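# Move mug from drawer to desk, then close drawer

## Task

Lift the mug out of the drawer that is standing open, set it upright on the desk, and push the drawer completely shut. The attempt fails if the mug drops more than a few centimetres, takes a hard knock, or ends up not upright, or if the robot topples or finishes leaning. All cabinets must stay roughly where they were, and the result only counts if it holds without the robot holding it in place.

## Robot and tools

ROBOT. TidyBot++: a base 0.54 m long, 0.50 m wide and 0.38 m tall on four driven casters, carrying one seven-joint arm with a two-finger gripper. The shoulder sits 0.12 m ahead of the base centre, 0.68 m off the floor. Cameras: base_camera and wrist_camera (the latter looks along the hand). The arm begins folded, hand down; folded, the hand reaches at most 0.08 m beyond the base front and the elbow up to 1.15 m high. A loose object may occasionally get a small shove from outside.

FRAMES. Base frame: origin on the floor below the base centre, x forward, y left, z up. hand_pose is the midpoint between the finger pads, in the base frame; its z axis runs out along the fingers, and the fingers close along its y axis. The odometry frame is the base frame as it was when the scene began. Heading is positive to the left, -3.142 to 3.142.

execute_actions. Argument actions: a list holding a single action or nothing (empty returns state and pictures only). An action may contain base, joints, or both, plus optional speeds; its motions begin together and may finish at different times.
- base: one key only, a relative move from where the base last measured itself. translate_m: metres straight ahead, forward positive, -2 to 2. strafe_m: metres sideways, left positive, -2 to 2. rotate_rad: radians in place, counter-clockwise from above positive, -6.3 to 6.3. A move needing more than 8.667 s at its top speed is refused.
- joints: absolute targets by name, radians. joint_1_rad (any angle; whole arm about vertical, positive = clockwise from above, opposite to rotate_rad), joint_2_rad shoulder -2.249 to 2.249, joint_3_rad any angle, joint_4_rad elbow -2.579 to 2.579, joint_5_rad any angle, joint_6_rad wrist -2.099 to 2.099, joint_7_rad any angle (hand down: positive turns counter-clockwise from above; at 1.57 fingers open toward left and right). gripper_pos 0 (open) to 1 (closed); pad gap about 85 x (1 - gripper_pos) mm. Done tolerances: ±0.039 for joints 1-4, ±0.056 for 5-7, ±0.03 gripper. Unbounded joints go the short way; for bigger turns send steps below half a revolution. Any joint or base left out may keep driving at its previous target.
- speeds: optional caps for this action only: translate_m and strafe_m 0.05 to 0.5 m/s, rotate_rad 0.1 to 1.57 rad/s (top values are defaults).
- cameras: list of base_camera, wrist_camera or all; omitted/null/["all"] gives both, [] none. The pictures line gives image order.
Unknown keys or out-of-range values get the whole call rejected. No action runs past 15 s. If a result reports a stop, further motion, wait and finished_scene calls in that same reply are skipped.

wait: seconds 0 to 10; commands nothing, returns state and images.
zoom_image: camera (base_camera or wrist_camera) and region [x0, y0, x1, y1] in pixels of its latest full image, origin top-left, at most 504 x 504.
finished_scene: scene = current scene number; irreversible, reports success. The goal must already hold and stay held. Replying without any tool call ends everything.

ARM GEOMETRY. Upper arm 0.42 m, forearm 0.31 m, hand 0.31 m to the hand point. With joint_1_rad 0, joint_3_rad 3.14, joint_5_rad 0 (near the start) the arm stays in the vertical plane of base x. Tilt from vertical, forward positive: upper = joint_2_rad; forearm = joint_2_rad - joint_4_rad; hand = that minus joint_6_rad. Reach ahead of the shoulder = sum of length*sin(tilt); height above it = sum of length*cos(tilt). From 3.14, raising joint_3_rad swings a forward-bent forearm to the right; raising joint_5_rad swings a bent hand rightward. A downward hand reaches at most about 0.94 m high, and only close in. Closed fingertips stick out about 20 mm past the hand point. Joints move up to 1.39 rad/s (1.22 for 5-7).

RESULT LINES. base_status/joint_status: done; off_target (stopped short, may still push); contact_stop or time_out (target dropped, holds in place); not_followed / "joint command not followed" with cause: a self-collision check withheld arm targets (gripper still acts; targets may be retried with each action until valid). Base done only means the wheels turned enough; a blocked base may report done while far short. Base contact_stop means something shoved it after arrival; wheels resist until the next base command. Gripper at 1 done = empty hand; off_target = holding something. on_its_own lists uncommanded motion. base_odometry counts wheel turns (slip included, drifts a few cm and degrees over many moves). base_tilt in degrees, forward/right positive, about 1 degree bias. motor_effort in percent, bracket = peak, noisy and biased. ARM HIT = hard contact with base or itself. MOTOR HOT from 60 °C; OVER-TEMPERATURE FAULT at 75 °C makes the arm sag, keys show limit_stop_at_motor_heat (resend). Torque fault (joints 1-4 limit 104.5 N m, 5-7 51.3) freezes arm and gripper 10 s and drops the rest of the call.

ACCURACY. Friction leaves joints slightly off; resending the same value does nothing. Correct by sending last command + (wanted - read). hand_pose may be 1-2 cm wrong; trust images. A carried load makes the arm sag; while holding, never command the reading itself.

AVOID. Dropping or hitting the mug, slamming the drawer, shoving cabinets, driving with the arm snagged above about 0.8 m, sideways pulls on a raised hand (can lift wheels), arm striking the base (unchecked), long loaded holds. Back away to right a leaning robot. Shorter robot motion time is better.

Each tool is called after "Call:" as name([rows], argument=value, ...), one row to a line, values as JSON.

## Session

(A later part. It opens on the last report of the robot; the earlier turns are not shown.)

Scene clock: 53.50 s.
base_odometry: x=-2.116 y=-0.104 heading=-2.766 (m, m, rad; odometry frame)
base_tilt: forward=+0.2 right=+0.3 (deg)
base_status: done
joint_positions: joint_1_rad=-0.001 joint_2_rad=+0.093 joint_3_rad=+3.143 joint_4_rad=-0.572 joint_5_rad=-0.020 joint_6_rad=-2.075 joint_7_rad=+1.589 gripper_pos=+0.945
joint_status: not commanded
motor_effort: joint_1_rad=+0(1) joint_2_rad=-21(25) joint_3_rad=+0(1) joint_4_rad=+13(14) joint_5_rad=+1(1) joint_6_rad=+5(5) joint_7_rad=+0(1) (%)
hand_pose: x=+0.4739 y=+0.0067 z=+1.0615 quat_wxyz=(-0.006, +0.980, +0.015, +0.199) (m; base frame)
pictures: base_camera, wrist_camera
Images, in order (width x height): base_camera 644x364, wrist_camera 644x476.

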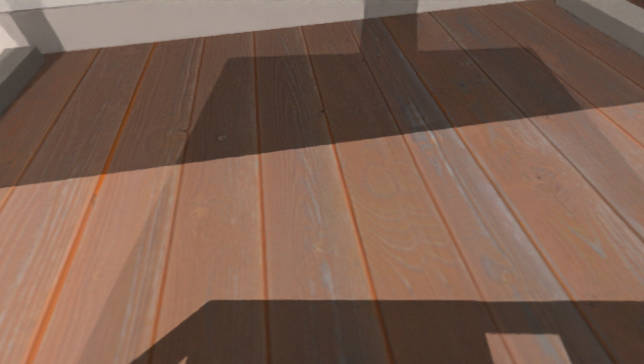

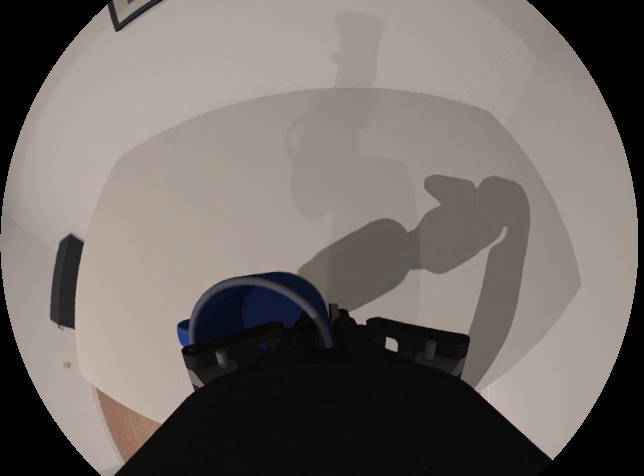

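Call:
execute_actions([
  {"base":{"translate_m":0.04},"speeds":{"translate_m":0.1},"joints":{"joint_4_rad":-0.66}},
])

Scene clock: 54.87 s.
base_odometry: x=-2.154 y=-0.118 heading=-2.765 (m, m, rad; odometry frame)
base_tilt: forward=+0.2 right=+0.3 (deg)
base_status: done
joint_positions: joint_1_rad=-0.001 joint_2_rad=+0.097 joint_3_rad=+3.143 joint_4_rad=-0.658 joint_5_rad=-0.020 joint_6_rad=-2.076 joint_7_rad=+1.589 gripper_pos=+0.945
joint_status: all done
motor_effort: joint_1_rad=+0(1) joint_2_rad=-21(25) joint_3_rad=+0(1) joint_4_rad=+14(14) joint_5_rad=+1(1) joint_6_rad=+4(5) joint_7_rad=+0(0) (%)
hand_pose: x=+0.4704 y=+0.0067 z=+1.0332 quat_wxyz=(-0.006, +0.988, +0.015, +0.155) (m; base frame)
pictures: base_camera, wrist_camera
Images, in order (width x height): base_camera 644x364, wrist_camera 644x476.

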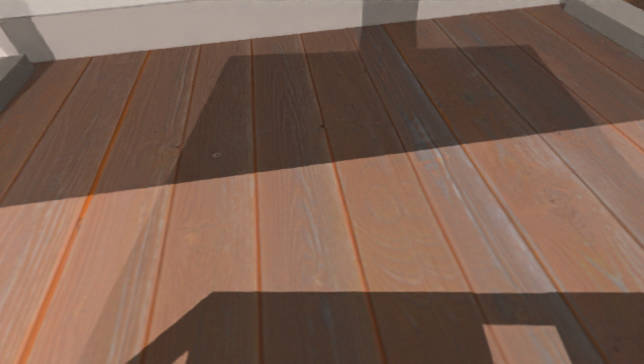

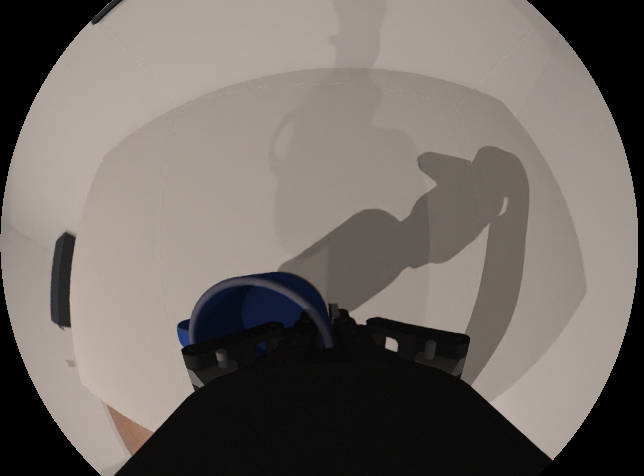

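Call:
execute_actions([
  {"joints":{"joint_4_rad":-0.73}},
])

Call:
execute_actions([
  {"joints":{"joint_4_rad":-0.78},"speeds":{}},
])

Scene clock: 56.00 s.
base_odometry: x=-2.154 y=-0.118 heading=-2.765 (m, m, rad; odometry frame)
base_tilt: forward=+0.4 right=+0.3 (deg)
base_status: not commanded
joint_positions: joint_1_rad=-0.001 joint_2_rad=+0.097 joint_3_rad=+3.143 joint_4_rad=-0.726 joint_5_rad=-0.020 joint_6_rad=-2.076 joint_7_rad=+1.589 gripper_pos=+0.945
joint_status: all done
motor_effort: joint_1_rad=+0(1) joint_2_rad=-22(23) joint_3_rad=-1(1) joint_4_rad=+13(16) joint_5_rad=+1(1) joint_6_rad=+3(3) joint_7_rad=+0(0) (%)
hand_pose: x=+0.4651 y=+0.0067 z=+1.0123 quat_wxyz=(-0.007, +0.992, +0.015, +0.121) (m; base frame)
pictures: base_camera, wrist_camera
Images, in order (width x height): base_camera 644x364, wrist_camera 644x476.

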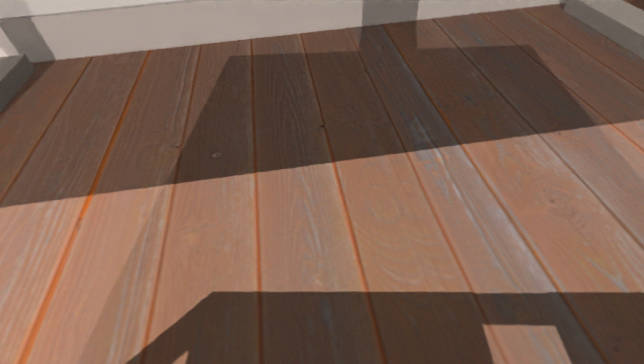

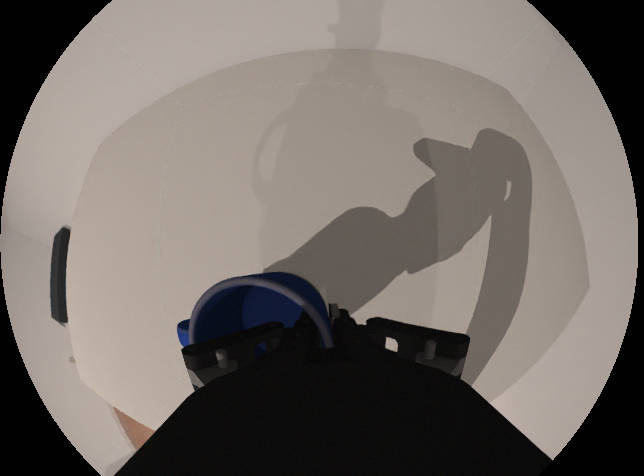

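action 0: "speeds" must be an object that gives a speed for at least one key that is commanded beside it, as in {"translate_m": 0.5}; or leave "speeds" out

Call:
execute_actions([
  {"joints":{"joint_4_rad":-0.78}},
])

Scene clock: 56.80 s.
base_odometry: x=-2.154 y=-0.118 heading=-2.765 (m, m, rad; odometry frame)
base_tilt: forward=+0.2 right=+0.3 (deg)
base_status: not commanded
joint_positions: joint_1_rad=-0.001 joint_2_rad=+0.097 joint_3_rad=+3.143 joint_4_rad=-0.775 joint_5_rad=-0.020 joint_6_rad=-2.076 joint_7_rad=+1.589 gripper_pos=+0.945
joint_status: all done
motor_effort: joint_1_rad=+0(0) joint_2_rad=-22(23) joint_3_rad=+0(1) joint_4_rad=+14(16) joint_5_rad=+1(1) joint_6_rad=+2(4) joint_7_rad=+0(0) (%)
hand_pose: x=+0.4604 y=+0.0067 z=+0.9974 quat_wxyz=(-0.007, +0.995, +0.014, +0.097) (m; base frame)
pictures: base_camera, wrist_camera
Images, in order (width x height): base_camera 644x364, wrist_camera 644x476.

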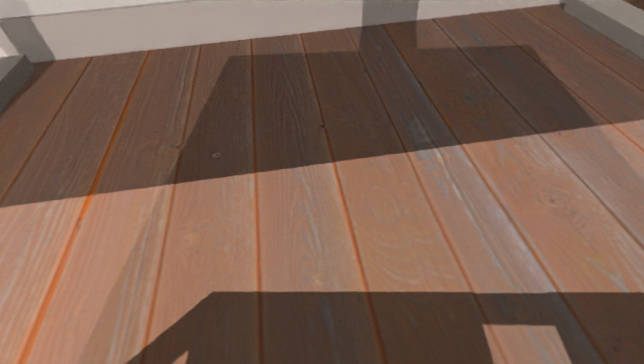

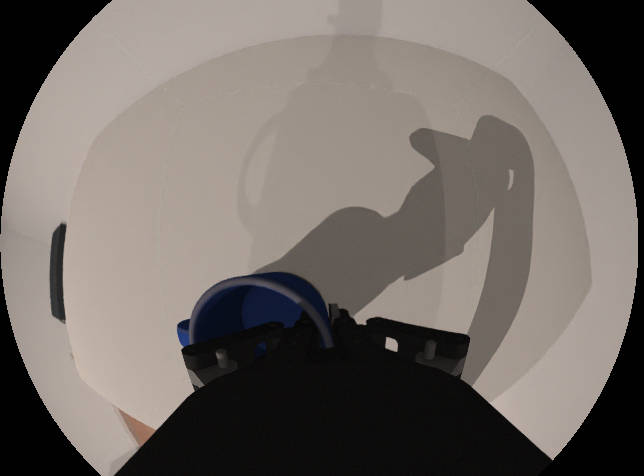

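Call:
execute_actions([
  {"joints":{"joint_4_rad":-0.82}},
])

Scene clock: 57.63 s.
base_odometry: x=-2.153 y=-0.118 heading=-2.765 (m, m, rad; odometry frame)
base_tilt: forward=+0.2 right=+0.3 (deg)
base_status: not commanded
joint_positions: joint_1_rad=-0.001 joint_2_rad=+0.090 joint_3_rad=+3.143 joint_4_rad=-0.799 joint_5_rad=-0.020 joint_6_rad=-2.075 joint_7_rad=+1.589 gripper_pos=+0.945
joint_status: all done
motor_effort: joint_1_rad=+0(2) joint_2_rad=-18(22) joint_3_rad=-1(3) joint_4_rad=+10(16) joint_5_rad=+0(2) joint_6_rad=+0(5) joint_7_rad=+0(0) (%)
hand_pose: x=+0.4558 y=+0.0066 z=+0.9927 quat_wxyz=(-0.007, +0.996, +0.014, +0.089) (m; base frame)
pictures: base_camera, wrist_camera
Images, in order (width x height): base_camera 644x364, wrist_camera 644x476.

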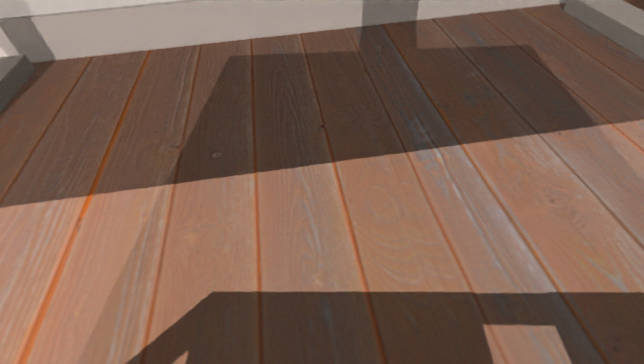

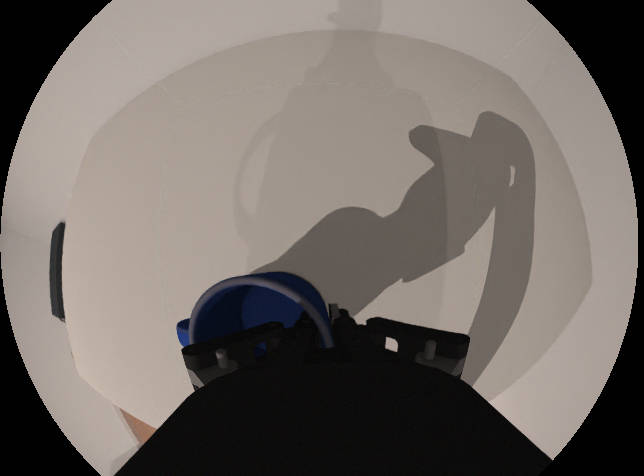

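Call:
execute_actions([
  {"joints":{"gripper_pos":0.6,"joint_4_rad":-0.80}},
])

Scene clock: 58.77 s.
base_odometry: x=-2.153 y=-0.118 heading=-2.765 (m, m, rad; odometry frame)
base_tilt: forward=+0.3 right=+0.3 (deg)
base_status: not commanded
joint_positions: joint_1_rad=-0.001 joint_2_rad=+0.089 joint_3_rad=+3.143 joint_4_rad=-0.797 joint_5_rad=-0.020 joint_6_rad=-2.076 joint_7_rad=+1.589 gripper_pos=+0.600
joint_status: all done
motor_effort: joint_1_rad=+0(1) joint_2_rad=-20(22) joint_3_rad=+0(1) joint_4_rad=+13(12) joint_5_rad=+1(2) joint_6_rad=+2(2) joint_7_rad=+0(0) (%)
hand_pose: x=+0.4556 y=+0.0066 z=+0.9936 quat_wxyz=(-0.007, +0.996, +0.014, +0.090) (m; base frame)
pictures: base_camera, wrist_camera
Images, in order (width x height): base_camera 644x364, wrist_camera 644x476.

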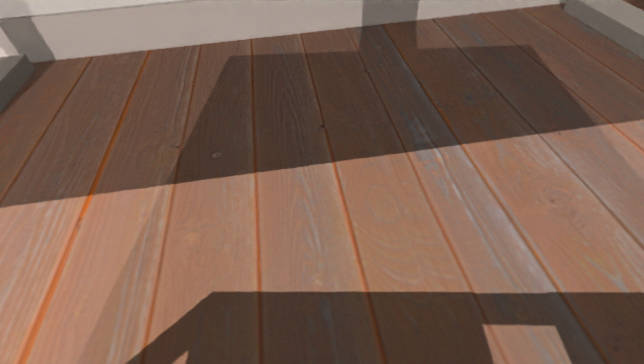

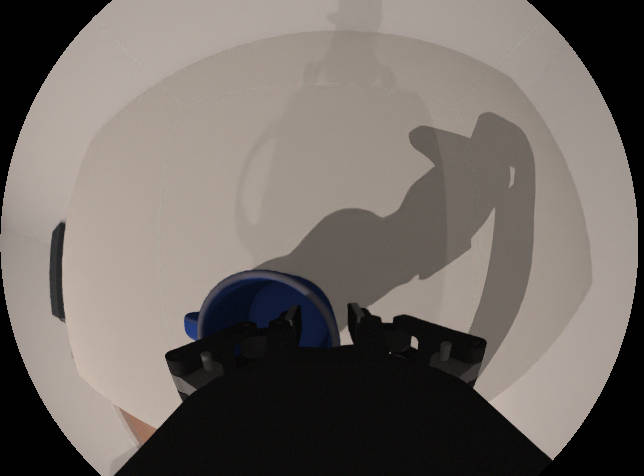

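Call:
execute_actions([
  {"joints":{"joint_4_rad":-0.66,"joint_2_rad":0.045}},
])

Scene clock: 60.17 s.
base_odometry: x=-2.153 y=-0.118 heading=-2.765 (m, m, rad; odometry frame)
base_tilt: forward=+0.2 right=+0.3 (deg)
base_status: not commanded
joint_positions: joint_1_rad=-0.001 joint_2_rad=+0.055 joint_3_rad=+3.143 joint_4_rad=-0.673 joint_5_rad=-0.020 joint_6_rad=-2.076 joint_7_rad=+1.589 gripper_pos=+0.600
joint_status: all done
motor_effort: joint_1_rad=+0(0) joint_2_rad=-17(22) joint_3_rad=+0(1) joint_4_rad=+12(13) joint_5_rad=+1(1) joint_6_rad=+3(3) joint_7_rad=+0(0) (%)
hand_pose: x=+0.4544 y=+0.0066 z=+1.0429 quat_wxyz=(-0.006, +0.986, +0.015, +0.168) (m; base frame)
pictures: base_camera, wrist_camera
Images, in order (width x height): base_camera 644x364, wrist_camera 644x476.

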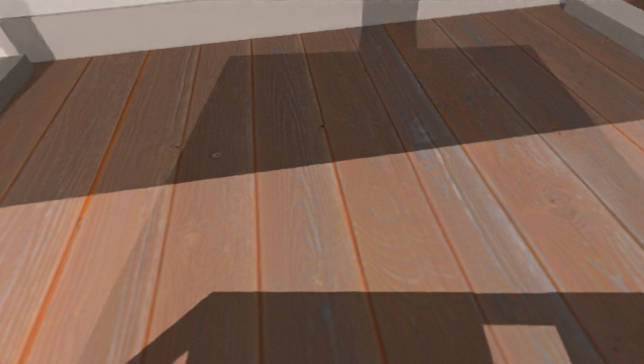

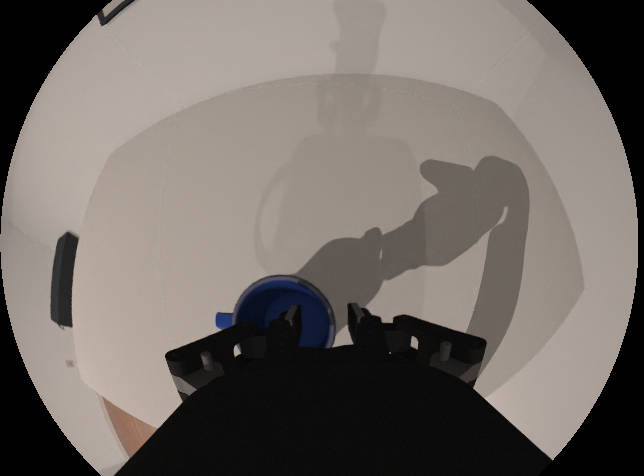

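Call:
execute_actions([
  {"joints":{"joint_4_rad":-0.52,"joint_2_rad":0.02}},
])

Scene clock: 61.40 s.
base_odometry: x=-2.153 y=-0.118 heading=-2.765 (m, m, rad; odometry frame)
base_tilt: forward=+0.3 right=+0.3 (deg)
base_status: not commanded
joint_positions: joint_1_rad=-0.001 joint_2_rad=+0.030 joint_3_rad=+3.143 joint_4_rad=-0.534 joint_5_rad=-0.020 joint_6_rad=-2.076 joint_7_rad=+1.589 gripper_pos=+0.600
joint_status: all done
motor_effort: joint_1_rad=+0(0) joint_2_rad=-14(19) joint_3_rad=-1(1) joint_4_rad=+10(13) joint_5_rad=+1(1) joint_6_rad=+5(4) joint_7_rad=+0(0) (%)
hand_pose: x=+0.4496 y=+0.0066 z=+1.0951 quat_wxyz=(-0.005, +0.969, +0.015, +0.248) (m; base frame)
pictures: base_camera, wrist_camera
Images, in order (width x height): base_camera 644x364, wrist_camera 644x476.

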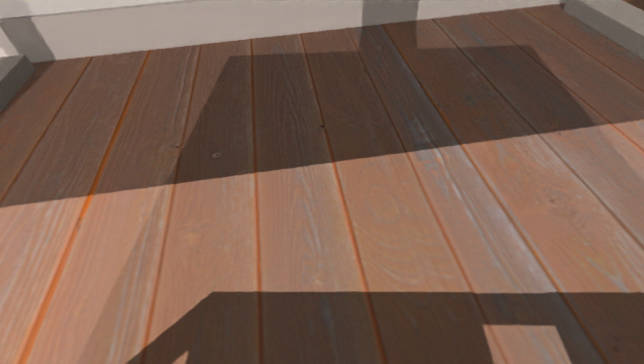

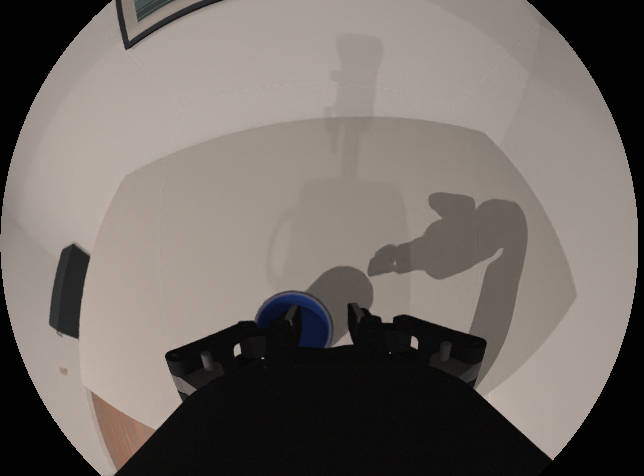

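Call:
execute_actions([
  {"base":{"translate_m":-0.45}},
])

Scene clock: 65.27 s.
base_odometry: x=-1.735 y=+0.047 heading=-2.765 (m, m, rad; odometry frame)
base_tilt: forward=+0.2 right=+0.3 (deg)
base_status: done
joint_positions: joint_1_rad=-0.001 joint_2_rad=+0.014 joint_3_rad=+3.143 joint_4_rad=-0.533 joint_5_rad=-0.020 joint_6_rad=-2.076 joint_7_rad=+1.589 gripper_pos=+0.600
joint_status: not commanded
motor_effort: joint_1_rad=+0(1) joint_2_rad=-13(21) joint_3_rad=-1(1) joint_4_rad=+10(12) joint_5_rad=+1(0) joint_6_rad=+4(5) joint_7_rad=+0(0) (%)
hand_pose: x=+0.4428 y=+0.0066 z=+1.1008 quat_wxyz=(-0.005, +0.966, +0.015, +0.257) (m; base frame)
pictures: base_camera, wrist_camera
Images, in order (width x height): base_camera 644x364, wrist_camera 644x476.

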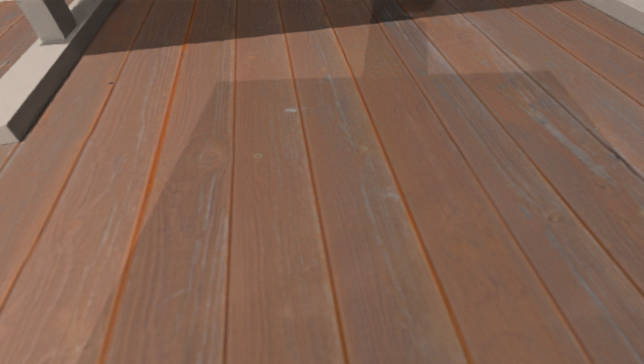

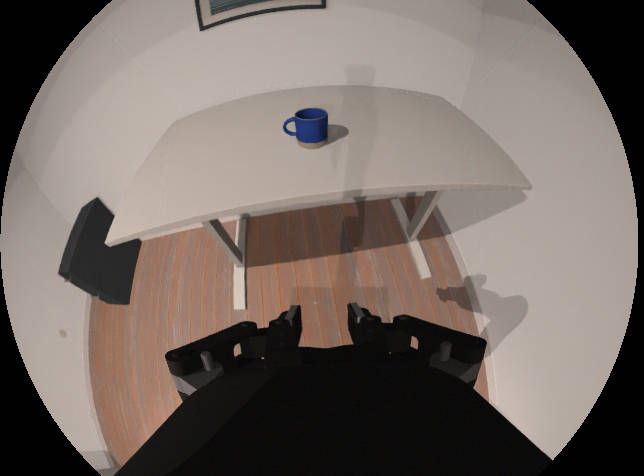

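Call:
execute_actions([
  {"base":{"rotate_rad":-0.294}},
], cameras=["wrist_camera"])

Scene clock: 66.97 s.
base_odometry: x=-1.735 y=+0.047 heading=-3.059 (m, m, rad; odometry frame)
base_tilt: forward=+0.3 right=+0.3 (deg)
base_status: done
joint_positions: joint_1_rad=+0.000 joint_2_rad=+0.014 joint_3_rad=+3.143 joint_4_rad=-0.533 joint_5_rad=-0.020 joint_6_rad=-2.076 joint_7_rad=+1.589 gripper_pos=+0.600
joint_status: not commanded
motor_effort: joint_1_rad=+0(1) joint_2_rad=-14(15) joint_3_rad=+0(2) joint_4_rad=+11(10) joint_5_rad=+1(0) joint_6_rad=+4(4) joint_7_rad=+0(0) (%)
hand_pose: x=+0.4428 y=+0.0066 z=+1.1008 quat_wxyz=(-0.005, +0.966, +0.015, +0.257) (m; base frame)
pictures: wrist_camera
Images, in order (width x height): wrist_camera 644x476.

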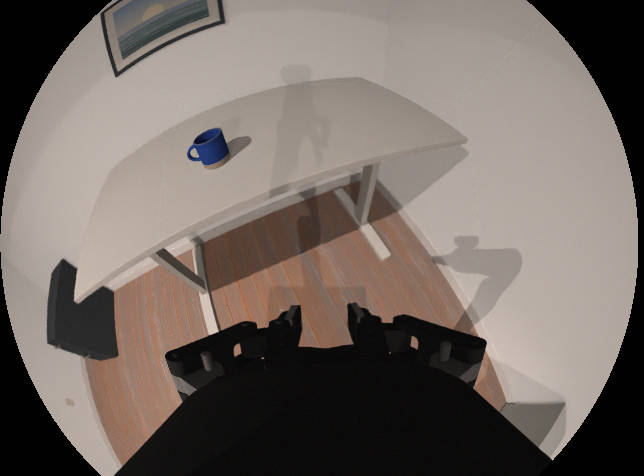

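Call:
execute_actions([
  {"base":{"translate_m":-1.349},"joints":{"joint_6_rad":0.5,"joint_4_rad":-2.0,"joint_7_rad":1.57,"gripper_pos":0.6}},
])

Scene clock: 71.60 s.
base_odometry: x=-0.390 y=+0.158 heading=-3.059 (m, m, rad; odometry frame)
base_tilt: forward=+0.2 right=+0.3 (deg)
base_status: done
joint_positions: joint_1_rad=+0.000 joint_2_rad=+0.018 joint_3_rad=+3.143 joint_4_rad=-1.986 joint_5_rad=-0.020 joint_6_rad=+0.472 joint_7_rad=+1.589 gripper_pos=+0.600
joint_status: all done
motor_effort: joint_1_rad=+0(0) joint_2_rad=-24(26) joint_3_rad=-1(1) joint_4_rad=+18(20) joint_5_rad=+1(1) joint_6_rad=+9(9) joint_7_rad=+0(0) (%)
hand_pose: x=+0.7230 y=-0.0019 z=+0.9823 quat_wxyz=(+0.004, +0.693, -0.003, +0.721) (m; base frame)
pictures: base_camera, wrist_camera
Images, in order (width x height): base_camera 644x364, wrist_camera 644x476.

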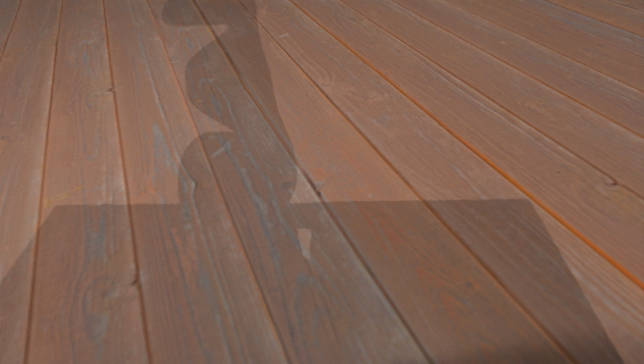

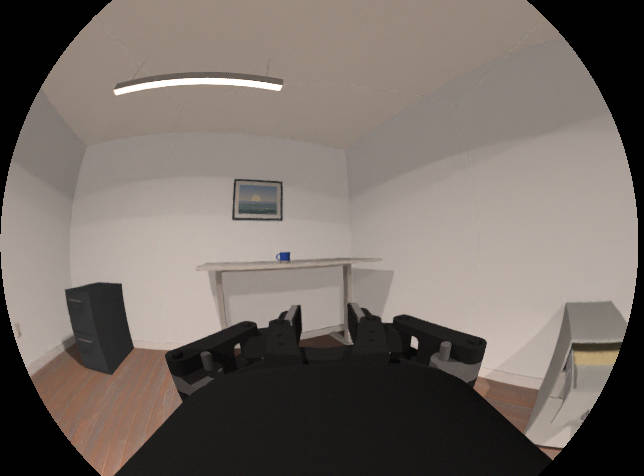

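Call:
execute_actions([
  {"base":{"rotate_rad":-1.059}},
])

Scene clock: 73.80 s.
base_odometry: x=-0.390 y=+0.158 heading=+2.165 (m, m, rad; odometry frame)
base_tilt: forward=+0.3 right=+0.3 (deg)
base_status: done
joint_positions: joint_1_rad=+0.006 joint_2_rad=+0.018 joint_3_rad=+3.141 joint_4_rad=-1.986 joint_5_rad=-0.020 joint_6_rad=+0.472 joint_7_rad=+1.589 gripper_pos=+0.600
joint_status: not commanded
motor_effort: joint_1_rad=+0(2) joint_2_rad=-24(26) joint_3_rad=-1(3) joint_4_rad=+18(19) joint_5_rad=+1(1) joint_6_rad=+9(9) joint_7_rad=+0(0) (%)
hand_pose: x=+0.7230 y=-0.0048 z=+0.9823 quat_wxyz=(+0.005, +0.693, -0.005, +0.721) (m; base frame)
pictures: base_camera, wrist_camera
Images, in order (width x height): base_camera 644x364, wrist_camera 644x476.

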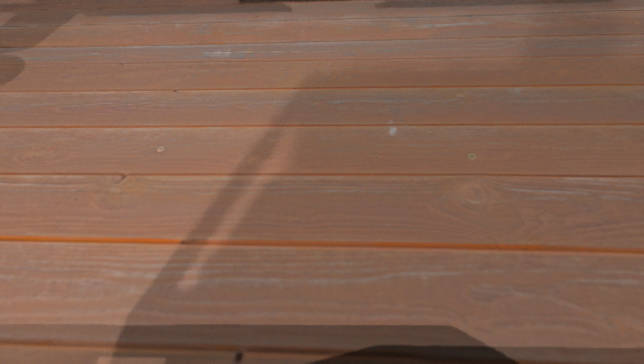

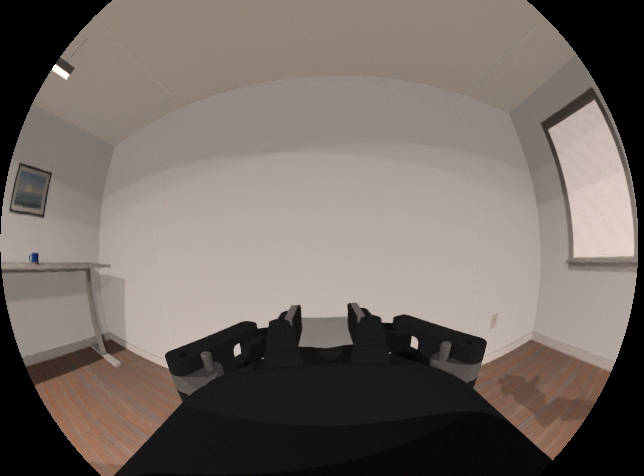

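Call:
execute_actions([
  {"base":{"rotate_rad":-0.03},"joints":{"joint_2_rad":0.3,"joint_6_rad":0.25,"joint_1_rad":0.0}},
])

Scene clock: 75.47 s.
base_odometry: x=-0.390 y=+0.158 heading=+2.135 (m, m, rad; odometry frame)
base_tilt: forward=+0.2 right=+0.3 (deg)
base_status: done
joint_positions: joint_1_rad=+0.005 joint_2_rad=+0.303 joint_3_rad=+3.140 joint_4_rad=-1.992 joint_5_rad=-0.020 joint_6_rad=+0.274 joint_7_rad=+1.589 gripper_pos=+0.600
joint_status: all done
motor_effort: joint_1_rad=+0(2) joint_2_rad=-32(36) joint_3_rad=-1(3) joint_4_rad=+16(18) joint_5_rad=+1(2) joint_6_rad=+7(9) joint_7_rad=+0(0) (%)
hand_pose: x=+0.7601 y=-0.0023 z=+0.7393 quat_wxyz=(+0.003, +0.847, -0.003, +0.531) (m; base frame)
pictures: base_camera, wrist_camera
Images, in order (width x height): base_camera 644x364, wrist_camera 644x476.

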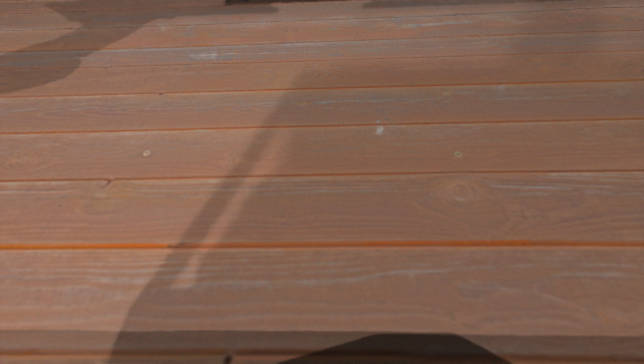

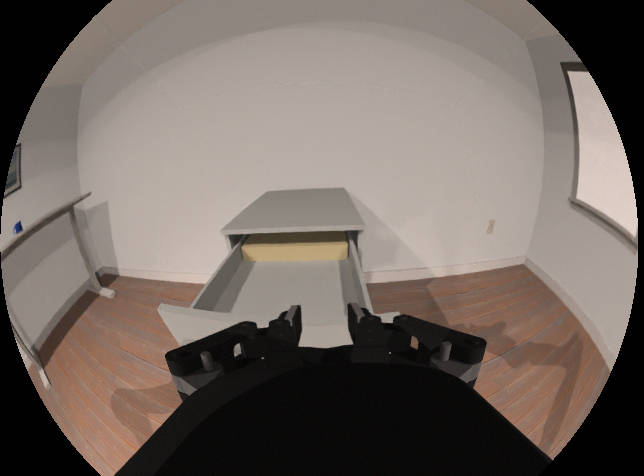

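Call:
execute_actions([
  {"base":{"strafe_m":0.075},"speeds":{"strafe_m":0.2}},
])

Scene clock: 77.10 s.
base_odometry: x=-0.454 y=+0.118 heading=+2.135 (m, m, rad; odometry frame)
base_tilt: forward=+0.2 right=+0.3 (deg)
base_status: done
joint_positions: joint_1_rad=-0.002 joint_2_rad=+0.303 joint_3_rad=+3.140 joint_4_rad=-1.992 joint_5_rad=-0.020 joint_6_rad=+0.274 joint_7_rad=+1.589 gripper_pos=+0.600
joint_status: not commanded
motor_effort: joint_1_rad=+0(2) joint_2_rad=-31(33) joint_3_rad=+0(2) joint_4_rad=+16(16) joint_5_rad=+1(1) joint_6_rad=+7(8) joint_7_rad=+0(0) (%)
hand_pose: x=+0.7601 y=+0.0018 z=+0.7393 quat_wxyz=(+0.001, +0.847, -0.001, +0.531) (m; base frame)
pictures: base_camera, wrist_camera
Images, in order (width x height): base_camera 644x364, wrist_camera 644x476.

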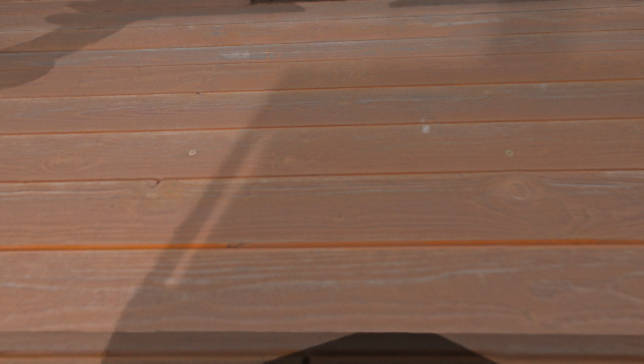

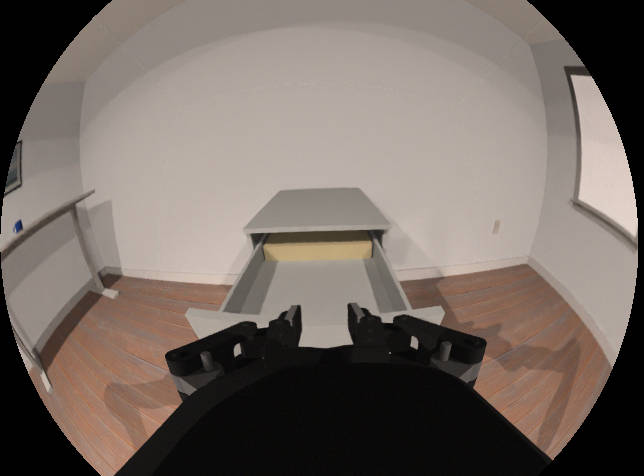

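Call:
execute_actions([
  {"base":{"translate_m":-0.15},"joints":{"joint_6_rad":1.08,"joint_4_rad":-2.15}},
], cameras=[])

Call:
execute_actions([
  {"joints":{"joint_2_rad":0.84}},
])

Scene clock: 79.30 s.
base_odometry: x=-0.374 y=-0.009 heading=+2.135 (m, m, rad; odometry frame)
base_tilt: forward=+0.3 right=+0.3 (deg)
base_status: done
joint_positions: joint_1_rad=-0.002 joint_2_rad=+0.300 joint_3_rad=+3.140 joint_4_rad=-2.139 joint_5_rad=-0.020 joint_6_rad=+1.067 joint_7_rad=+1.589 gripper_pos=+0.600
joint_status: all done
motor_effort: joint_1_rad=+0(1) joint_2_rad=-30(36) joint_3_rad=-1(2) joint_4_rad=+15(17) joint_5_rad=+1(1) joint_6_rad=+9(10) joint_7_rad=+0(0) (%)
hand_pose: x=+0.7518 y=-0.0021 z=+0.9051 quat_wxyz=(+0.007, +0.634, -0.003, +0.774) (m; base frame)
pictures: none
No camera images: the call's "cameras" was empty. Leave "cameras" out to get every camera's image.

Scene clock: 81.07 s.
base_odometry: x=-0.374 y=-0.009 heading=+2.135 (m, m, rad; odometry frame)
base_tilt: forward=+0.3 right=+0.3 (deg)
base_status: not commanded
joint_positions: joint_1_rad=-0.002 joint_2_rad=+0.831 joint_3_rad=+3.140 joint_4_rad=-2.139 joint_5_rad=-0.020 joint_6_rad=+1.067 joint_7_rad=+1.589 gripper_pos=+0.600
joint_status: all done
motor_effort: joint_1_rad=+0(0) joint_2_rad=-40(43) joint_3_rad=-1(1) joint_4_rad=+6(14) joint_5_rad=+1(1) joint_6_rad=+9(9) joint_7_rad=+0(0) (%)
hand_pose: x=+0.7777 y=-0.0020 z=+0.5539 quat_wxyz=(+0.008, +0.814, -0.001, +0.580) (m; base frame)
pictures: base_camera, wrist_camera
Images, in order (width x height): base_camera 644x364, wrist_camera 644x476.

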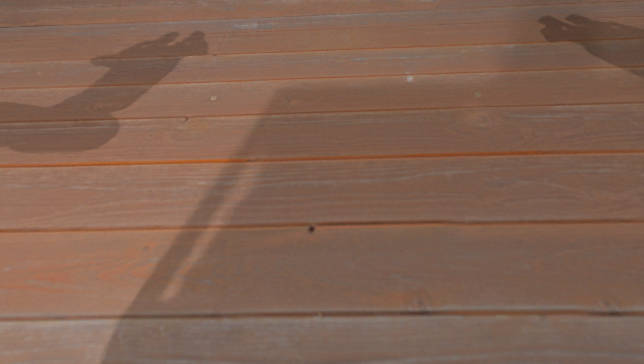

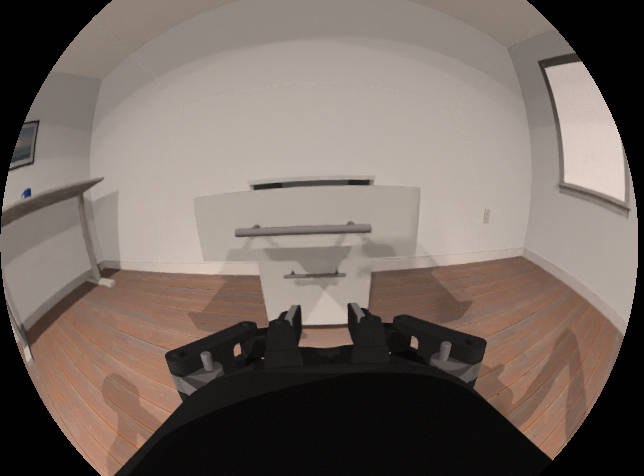

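Call:
execute_actions([
  {"base":{"strafe_m":0.025},"speeds":{"strafe_m":0.1},"joints":{"joint_2_rad":0.76}},
])

Scene clock: 82.93 s.
base_odometry: x=-0.395 y=-0.023 heading=+2.135 (m, m, rad; odometry frame)
base_tilt: forward=+0.2 right=+0.3 (deg)
base_status: done
joint_positions: joint_1_rad=-0.005 joint_2_rad=+0.768 joint_3_rad=+3.140 joint_4_rad=-2.139 joint_5_rad=-0.020 joint_6_rad=+1.067 joint_7_rad=+1.589 gripper_pos=+0.600
joint_status: all done
motor_effort: joint_1_rad=+0(3) joint_2_rad=-39(41) joint_3_rad=-1(3) joint_4_rad=+8(7) joint_5_rad=+1(2) joint_6_rad=+8(8) joint_7_rad=+0(0) (%)
hand_pose: x=+0.7845 y=+0.0001 z=+0.5959 quat_wxyz=(+0.007, +0.796, +0.000, +0.606) (m; base frame)
pictures: base_camera, wrist_camera
Images, in order (width x height): base_camera 644x364, wrist_camera 644x476.

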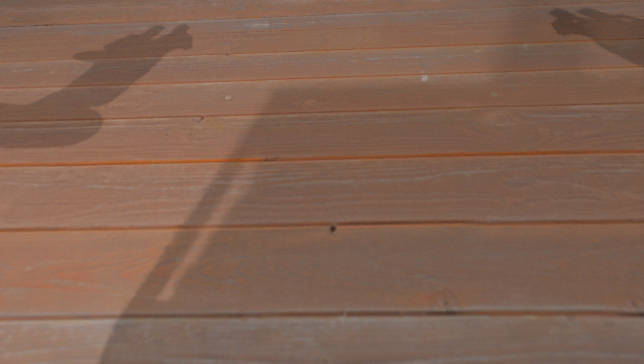

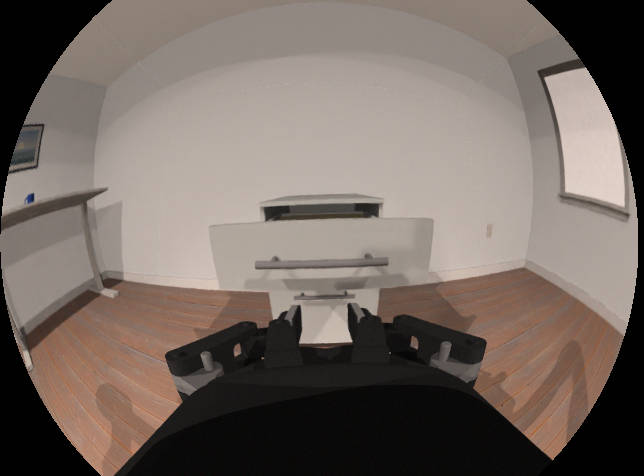

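Call:
execute_actions([
  {"base":{"translate_m":0.14},"speeds":{"translate_m":0.2}},
])

Scene clock: 84.47 s.
base_odometry: x=-0.470 y=+0.096 heading=+2.135 (m, m, rad; odometry frame)
base_tilt: forward=+0.3 right=+0.3 (deg)
base_status: done
joint_positions: joint_1_rad=-0.005 joint_2_rad=+0.768 joint_3_rad=+3.140 joint_4_rad=-2.140 joint_5_rad=-0.020 joint_6_rad=+1.067 joint_7_rad=+1.589 gripper_pos=+0.600
joint_status: not commanded
motor_effort: joint_1_rad=+1(1) joint_2_rad=-39(42) joint_3_rad=-1(2) joint_4_rad=+8(9) joint_5_rad=+1(1) joint_6_rad=+9(9) joint_7_rad=+0(0) (%)
hand_pose: x=+0.7841 y=+0.0001 z=+0.5955 quat_wxyz=(+0.007, +0.796, +0.000, +0.605) (m; base frame)
pictures: base_camera, wrist_camera
Images, in order (width x height): base_camera 644x364, wrist_camera 644x476.

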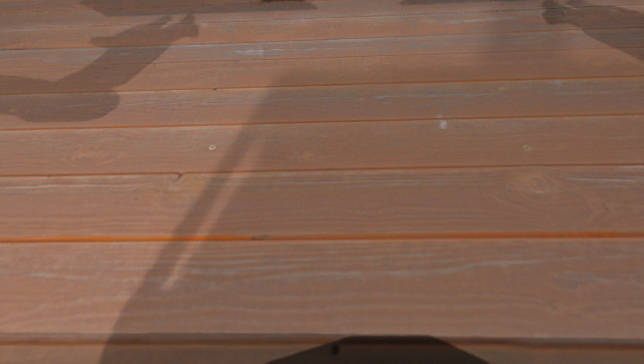

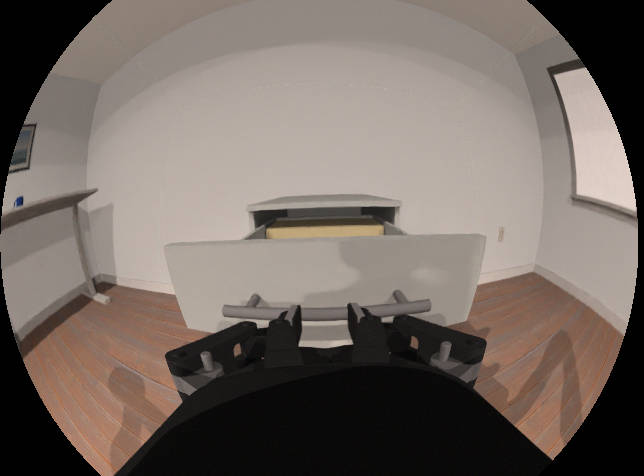

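Call:
execute_actions([
  {"base":{"translate_m":0.04},"speeds":{"translate_m":0.08},"joints":{"joint_2_rad":0.745}},
])

Scene clock: 85.93 s.
base_odometry: x=-0.491 y=+0.129 heading=+2.135 (m, m, rad; odometry frame)
base_tilt: forward=+0.3 right=+0.3 (deg)
base_status: done
joint_positions: joint_1_rad=-0.005 joint_2_rad=+0.759 joint_3_rad=+3.140 joint_4_rad=-2.141 joint_5_rad=-0.020 joint_6_rad=+1.067 joint_7_rad=+1.589 gripper_pos=+0.600
joint_status: all done
motor_effort: joint_1_rad=+0(2) joint_2_rad=-39(41) joint_3_rad=-1(2) joint_4_rad=+8(9) joint_5_rad=+1(2) joint_6_rad=+9(9) joint_7_rad=+0(0) (%)
hand_pose: x=+0.7843 y=+0.0001 z=+0.6012 quat_wxyz=(+0.007, +0.794, +0.000, +0.608) (m; base frame)
pictures: base_camera, wrist_camera
Images, in order (width x height): base_camera 644x364, wrist_camera 644x476.

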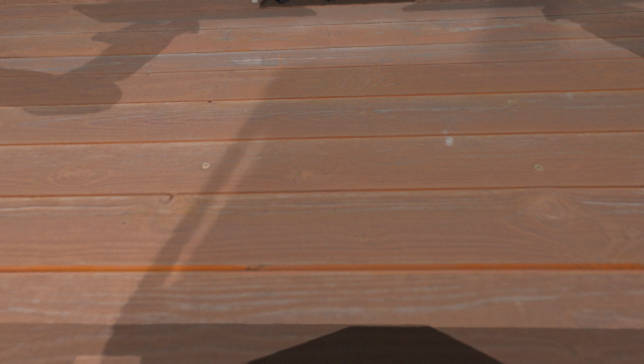

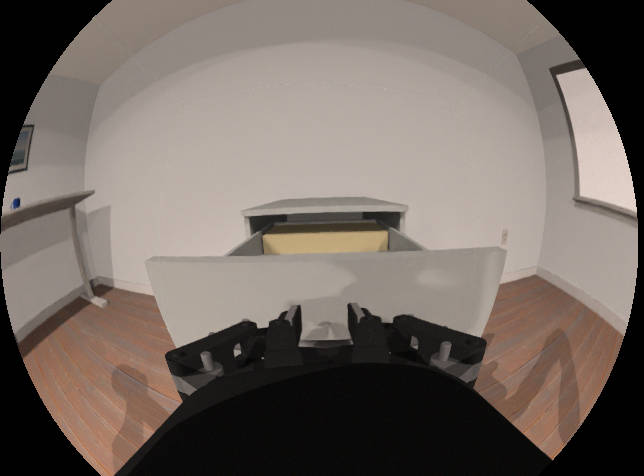

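Call:
execute_actions([
  {"base":{"translate_m":0.10},"speeds":{"translate_m":0.07}},
])

Scene clock: 88.10 s.
base_odometry: x=-0.545 y=+0.214 heading=+2.136 (m, m, rad; odometry frame)
base_tilt: forward=+0.2 right=+0.3 (deg)
base_status: done
joint_positions: joint_1_rad=-0.005 joint_2_rad=+0.758 joint_3_rad=+3.140 joint_4_rad=-2.145 joint_5_rad=-0.020 joint_6_rad=+1.067 joint_7_rad=+1.589 gripper_pos=+0.600
joint_status: not commanded
motor_effort: joint_1_rad=+0(2) joint_2_rad=-39(41) joint_3_rad=-1(2) joint_4_rad=+8(13) joint_5_rad=+1(1) joint_6_rad=+8(9) joint_7_rad=+0(0) (%)
hand_pose: x=+0.7828 y=+0.0000 z=+0.6003 quat_wxyz=(+0.007, +0.795, +0.000, +0.607) (m; base frame)
pictures: base_camera, wrist_camera
Images, in order (width x height): base_camera 644x364, wrist_camera 644x476.

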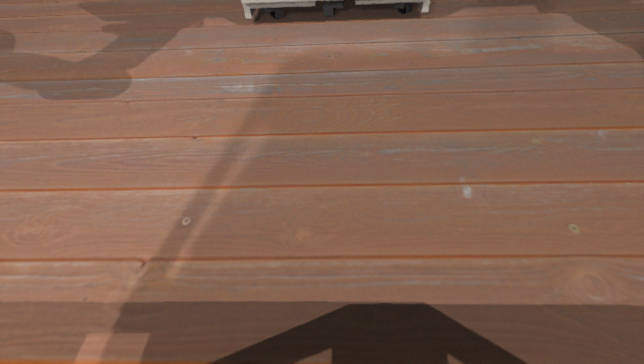

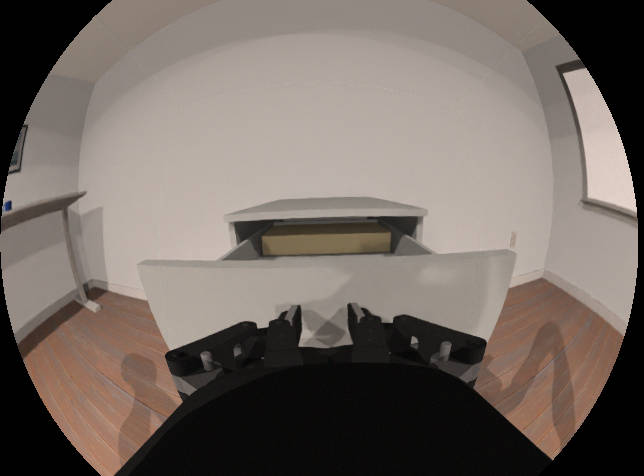

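Call:
execute_actions([
  {"base":{"translate_m":0.15},"speeds":{"translate_m":0.08}},
])

Scene clock: 90.83 s.
base_odometry: x=-0.626 y=+0.341 heading=+2.136 (m, m, rad; odometry frame)
base_tilt: forward=+0.3 right=+0.3 (deg)
base_status: done
joint_positions: joint_1_rad=-0.005 joint_2_rad=+0.756 joint_3_rad=+3.140 joint_4_rad=-2.151 joint_5_rad=-0.020 joint_6_rad=+1.067 joint_7_rad=+1.589 gripper_pos=+0.600
joint_status: not commanded
motor_effort: joint_1_rad=+0(2) joint_2_rad=-39(40) joint_3_rad=-1(2) joint_4_rad=+8(13) joint_5_rad=+1(2) joint_6_rad=+8(9) joint_7_rad=+0(0) (%)
hand_pose: x=+0.7807 y=+0.0000 z=+0.5992 quat_wxyz=(+0.007, +0.796, +0.000, +0.606) (m; base frame)
pictures: base_camera, wrist_camera
Images, in order (width x height): base_camera 644x364, wrist_camera 644x476.

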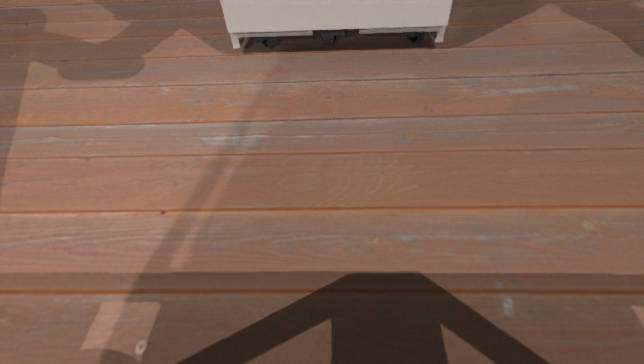

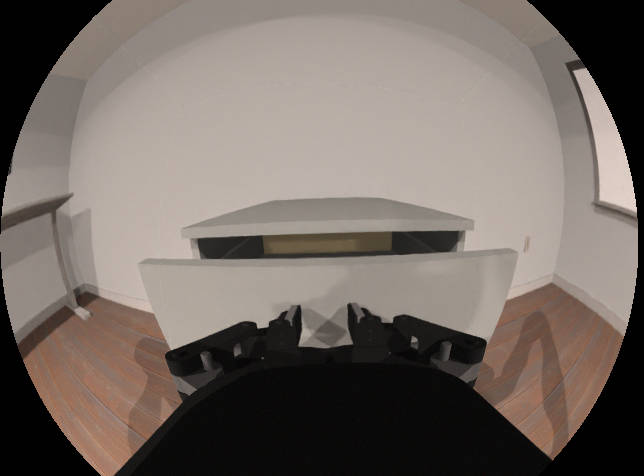

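Call:
execute_actions([
  {"base":{"translate_m":0.05},"speeds":{"translate_m":0.06}},
])

Scene clock: 92.47 s.
base_odometry: x=-0.653 y=+0.383 heading=+2.136 (m, m, rad; odometry frame)
base_tilt: forward=+0.3 right=+0.4 (deg)
base_status: done
joint_positions: joint_1_rad=-0.005 joint_2_rad=+0.755 joint_3_rad=+3.140 joint_4_rad=-2.153 joint_5_rad=-0.020 joint_6_rad=+1.067 joint_7_rad=+1.589 gripper_pos=+0.600
joint_status: not commanded
motor_effort: joint_1_rad=+1(2) joint_2_rad=-38(41) joint_3_rad=-1(2) joint_4_rad=+8(13) joint_5_rad=+1(2) joint_6_rad=+9(9) joint_7_rad=+0(0) (%)
hand_pose: x=+0.7799 y=+0.0000 z=+0.5989 quat_wxyz=(+0.007, +0.796, +0.000, +0.605) (m; base frame)
pictures: base_camera, wrist_camera
Images, in order (width x height): base_camera 644x364, wrist_camera 644x476.

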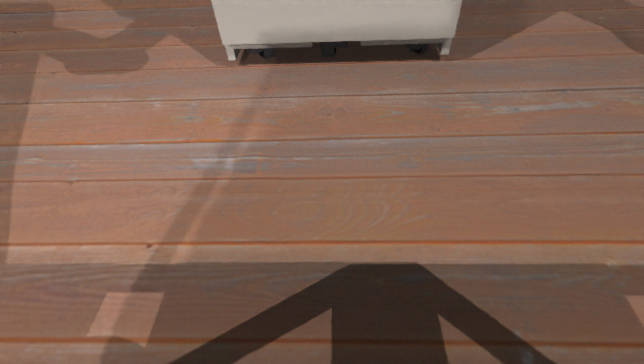

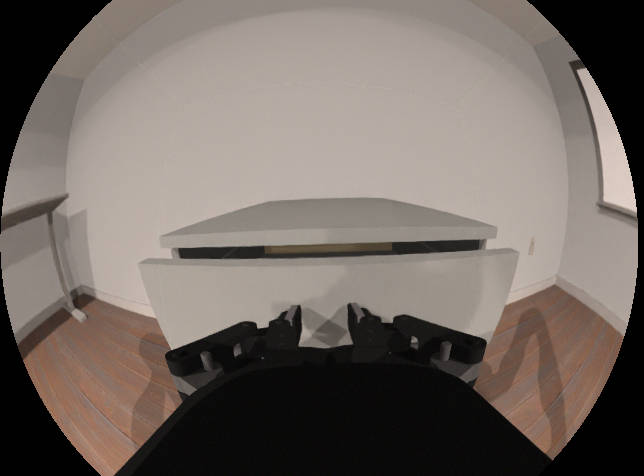

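Call:
execute_actions([
  {"base":{"translate_m":0.03},"speeds":{"translate_m":0.05}},
])

Scene clock: 93.73 s.
base_odometry: x=-0.669 y=+0.408 heading=+2.136 (m, m, rad; odometry frame)
base_tilt: forward=+0.2 right=+0.3 (deg)
base_status: done
joint_positions: joint_1_rad=-0.005 joint_2_rad=+0.755 joint_3_rad=+3.140 joint_4_rad=-2.154 joint_5_rad=-0.020 joint_6_rad=+1.067 joint_7_rad=+1.589 gripper_pos=+0.600
joint_status: not commanded
motor_effort: joint_1_rad=+1(1) joint_2_rad=-39(40) joint_3_rad=-1(2) joint_4_rad=+8(13) joint_5_rad=+1(2) joint_6_rad=+9(9) joint_7_rad=+0(0) (%)
hand_pose: x=+0.7795 y=+0.0000 z=+0.5988 quat_wxyz=(+0.007, +0.796, +0.000, +0.605) (m; base frame)
pictures: base_camera, wrist_camera
Images, in order (width x height): base_camera 644x364, wrist_camera 644x476.

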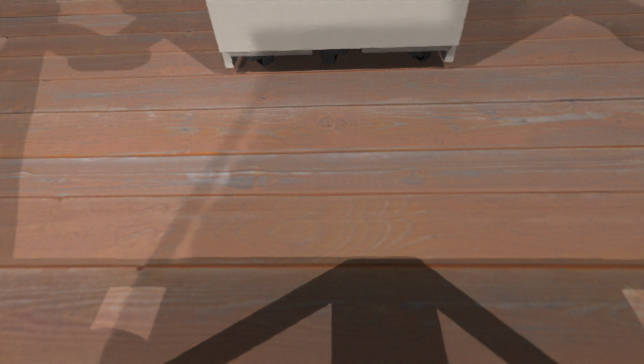

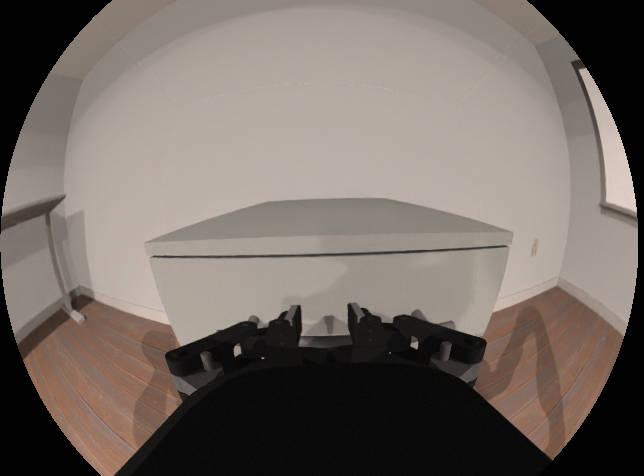

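Call:
zoom_image(camera="wrist_camera", region=[130, 190, 530, 370])

Region (130, 190, 530, 370) of wrist_camera's 644x476 image, scaled by 1.260; it fills the top 227 rows of this view, and the rest is white.

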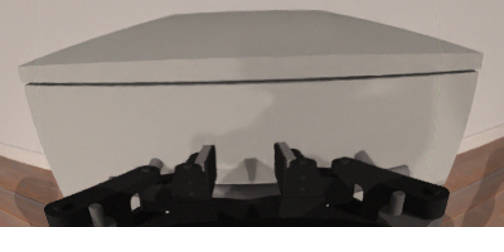

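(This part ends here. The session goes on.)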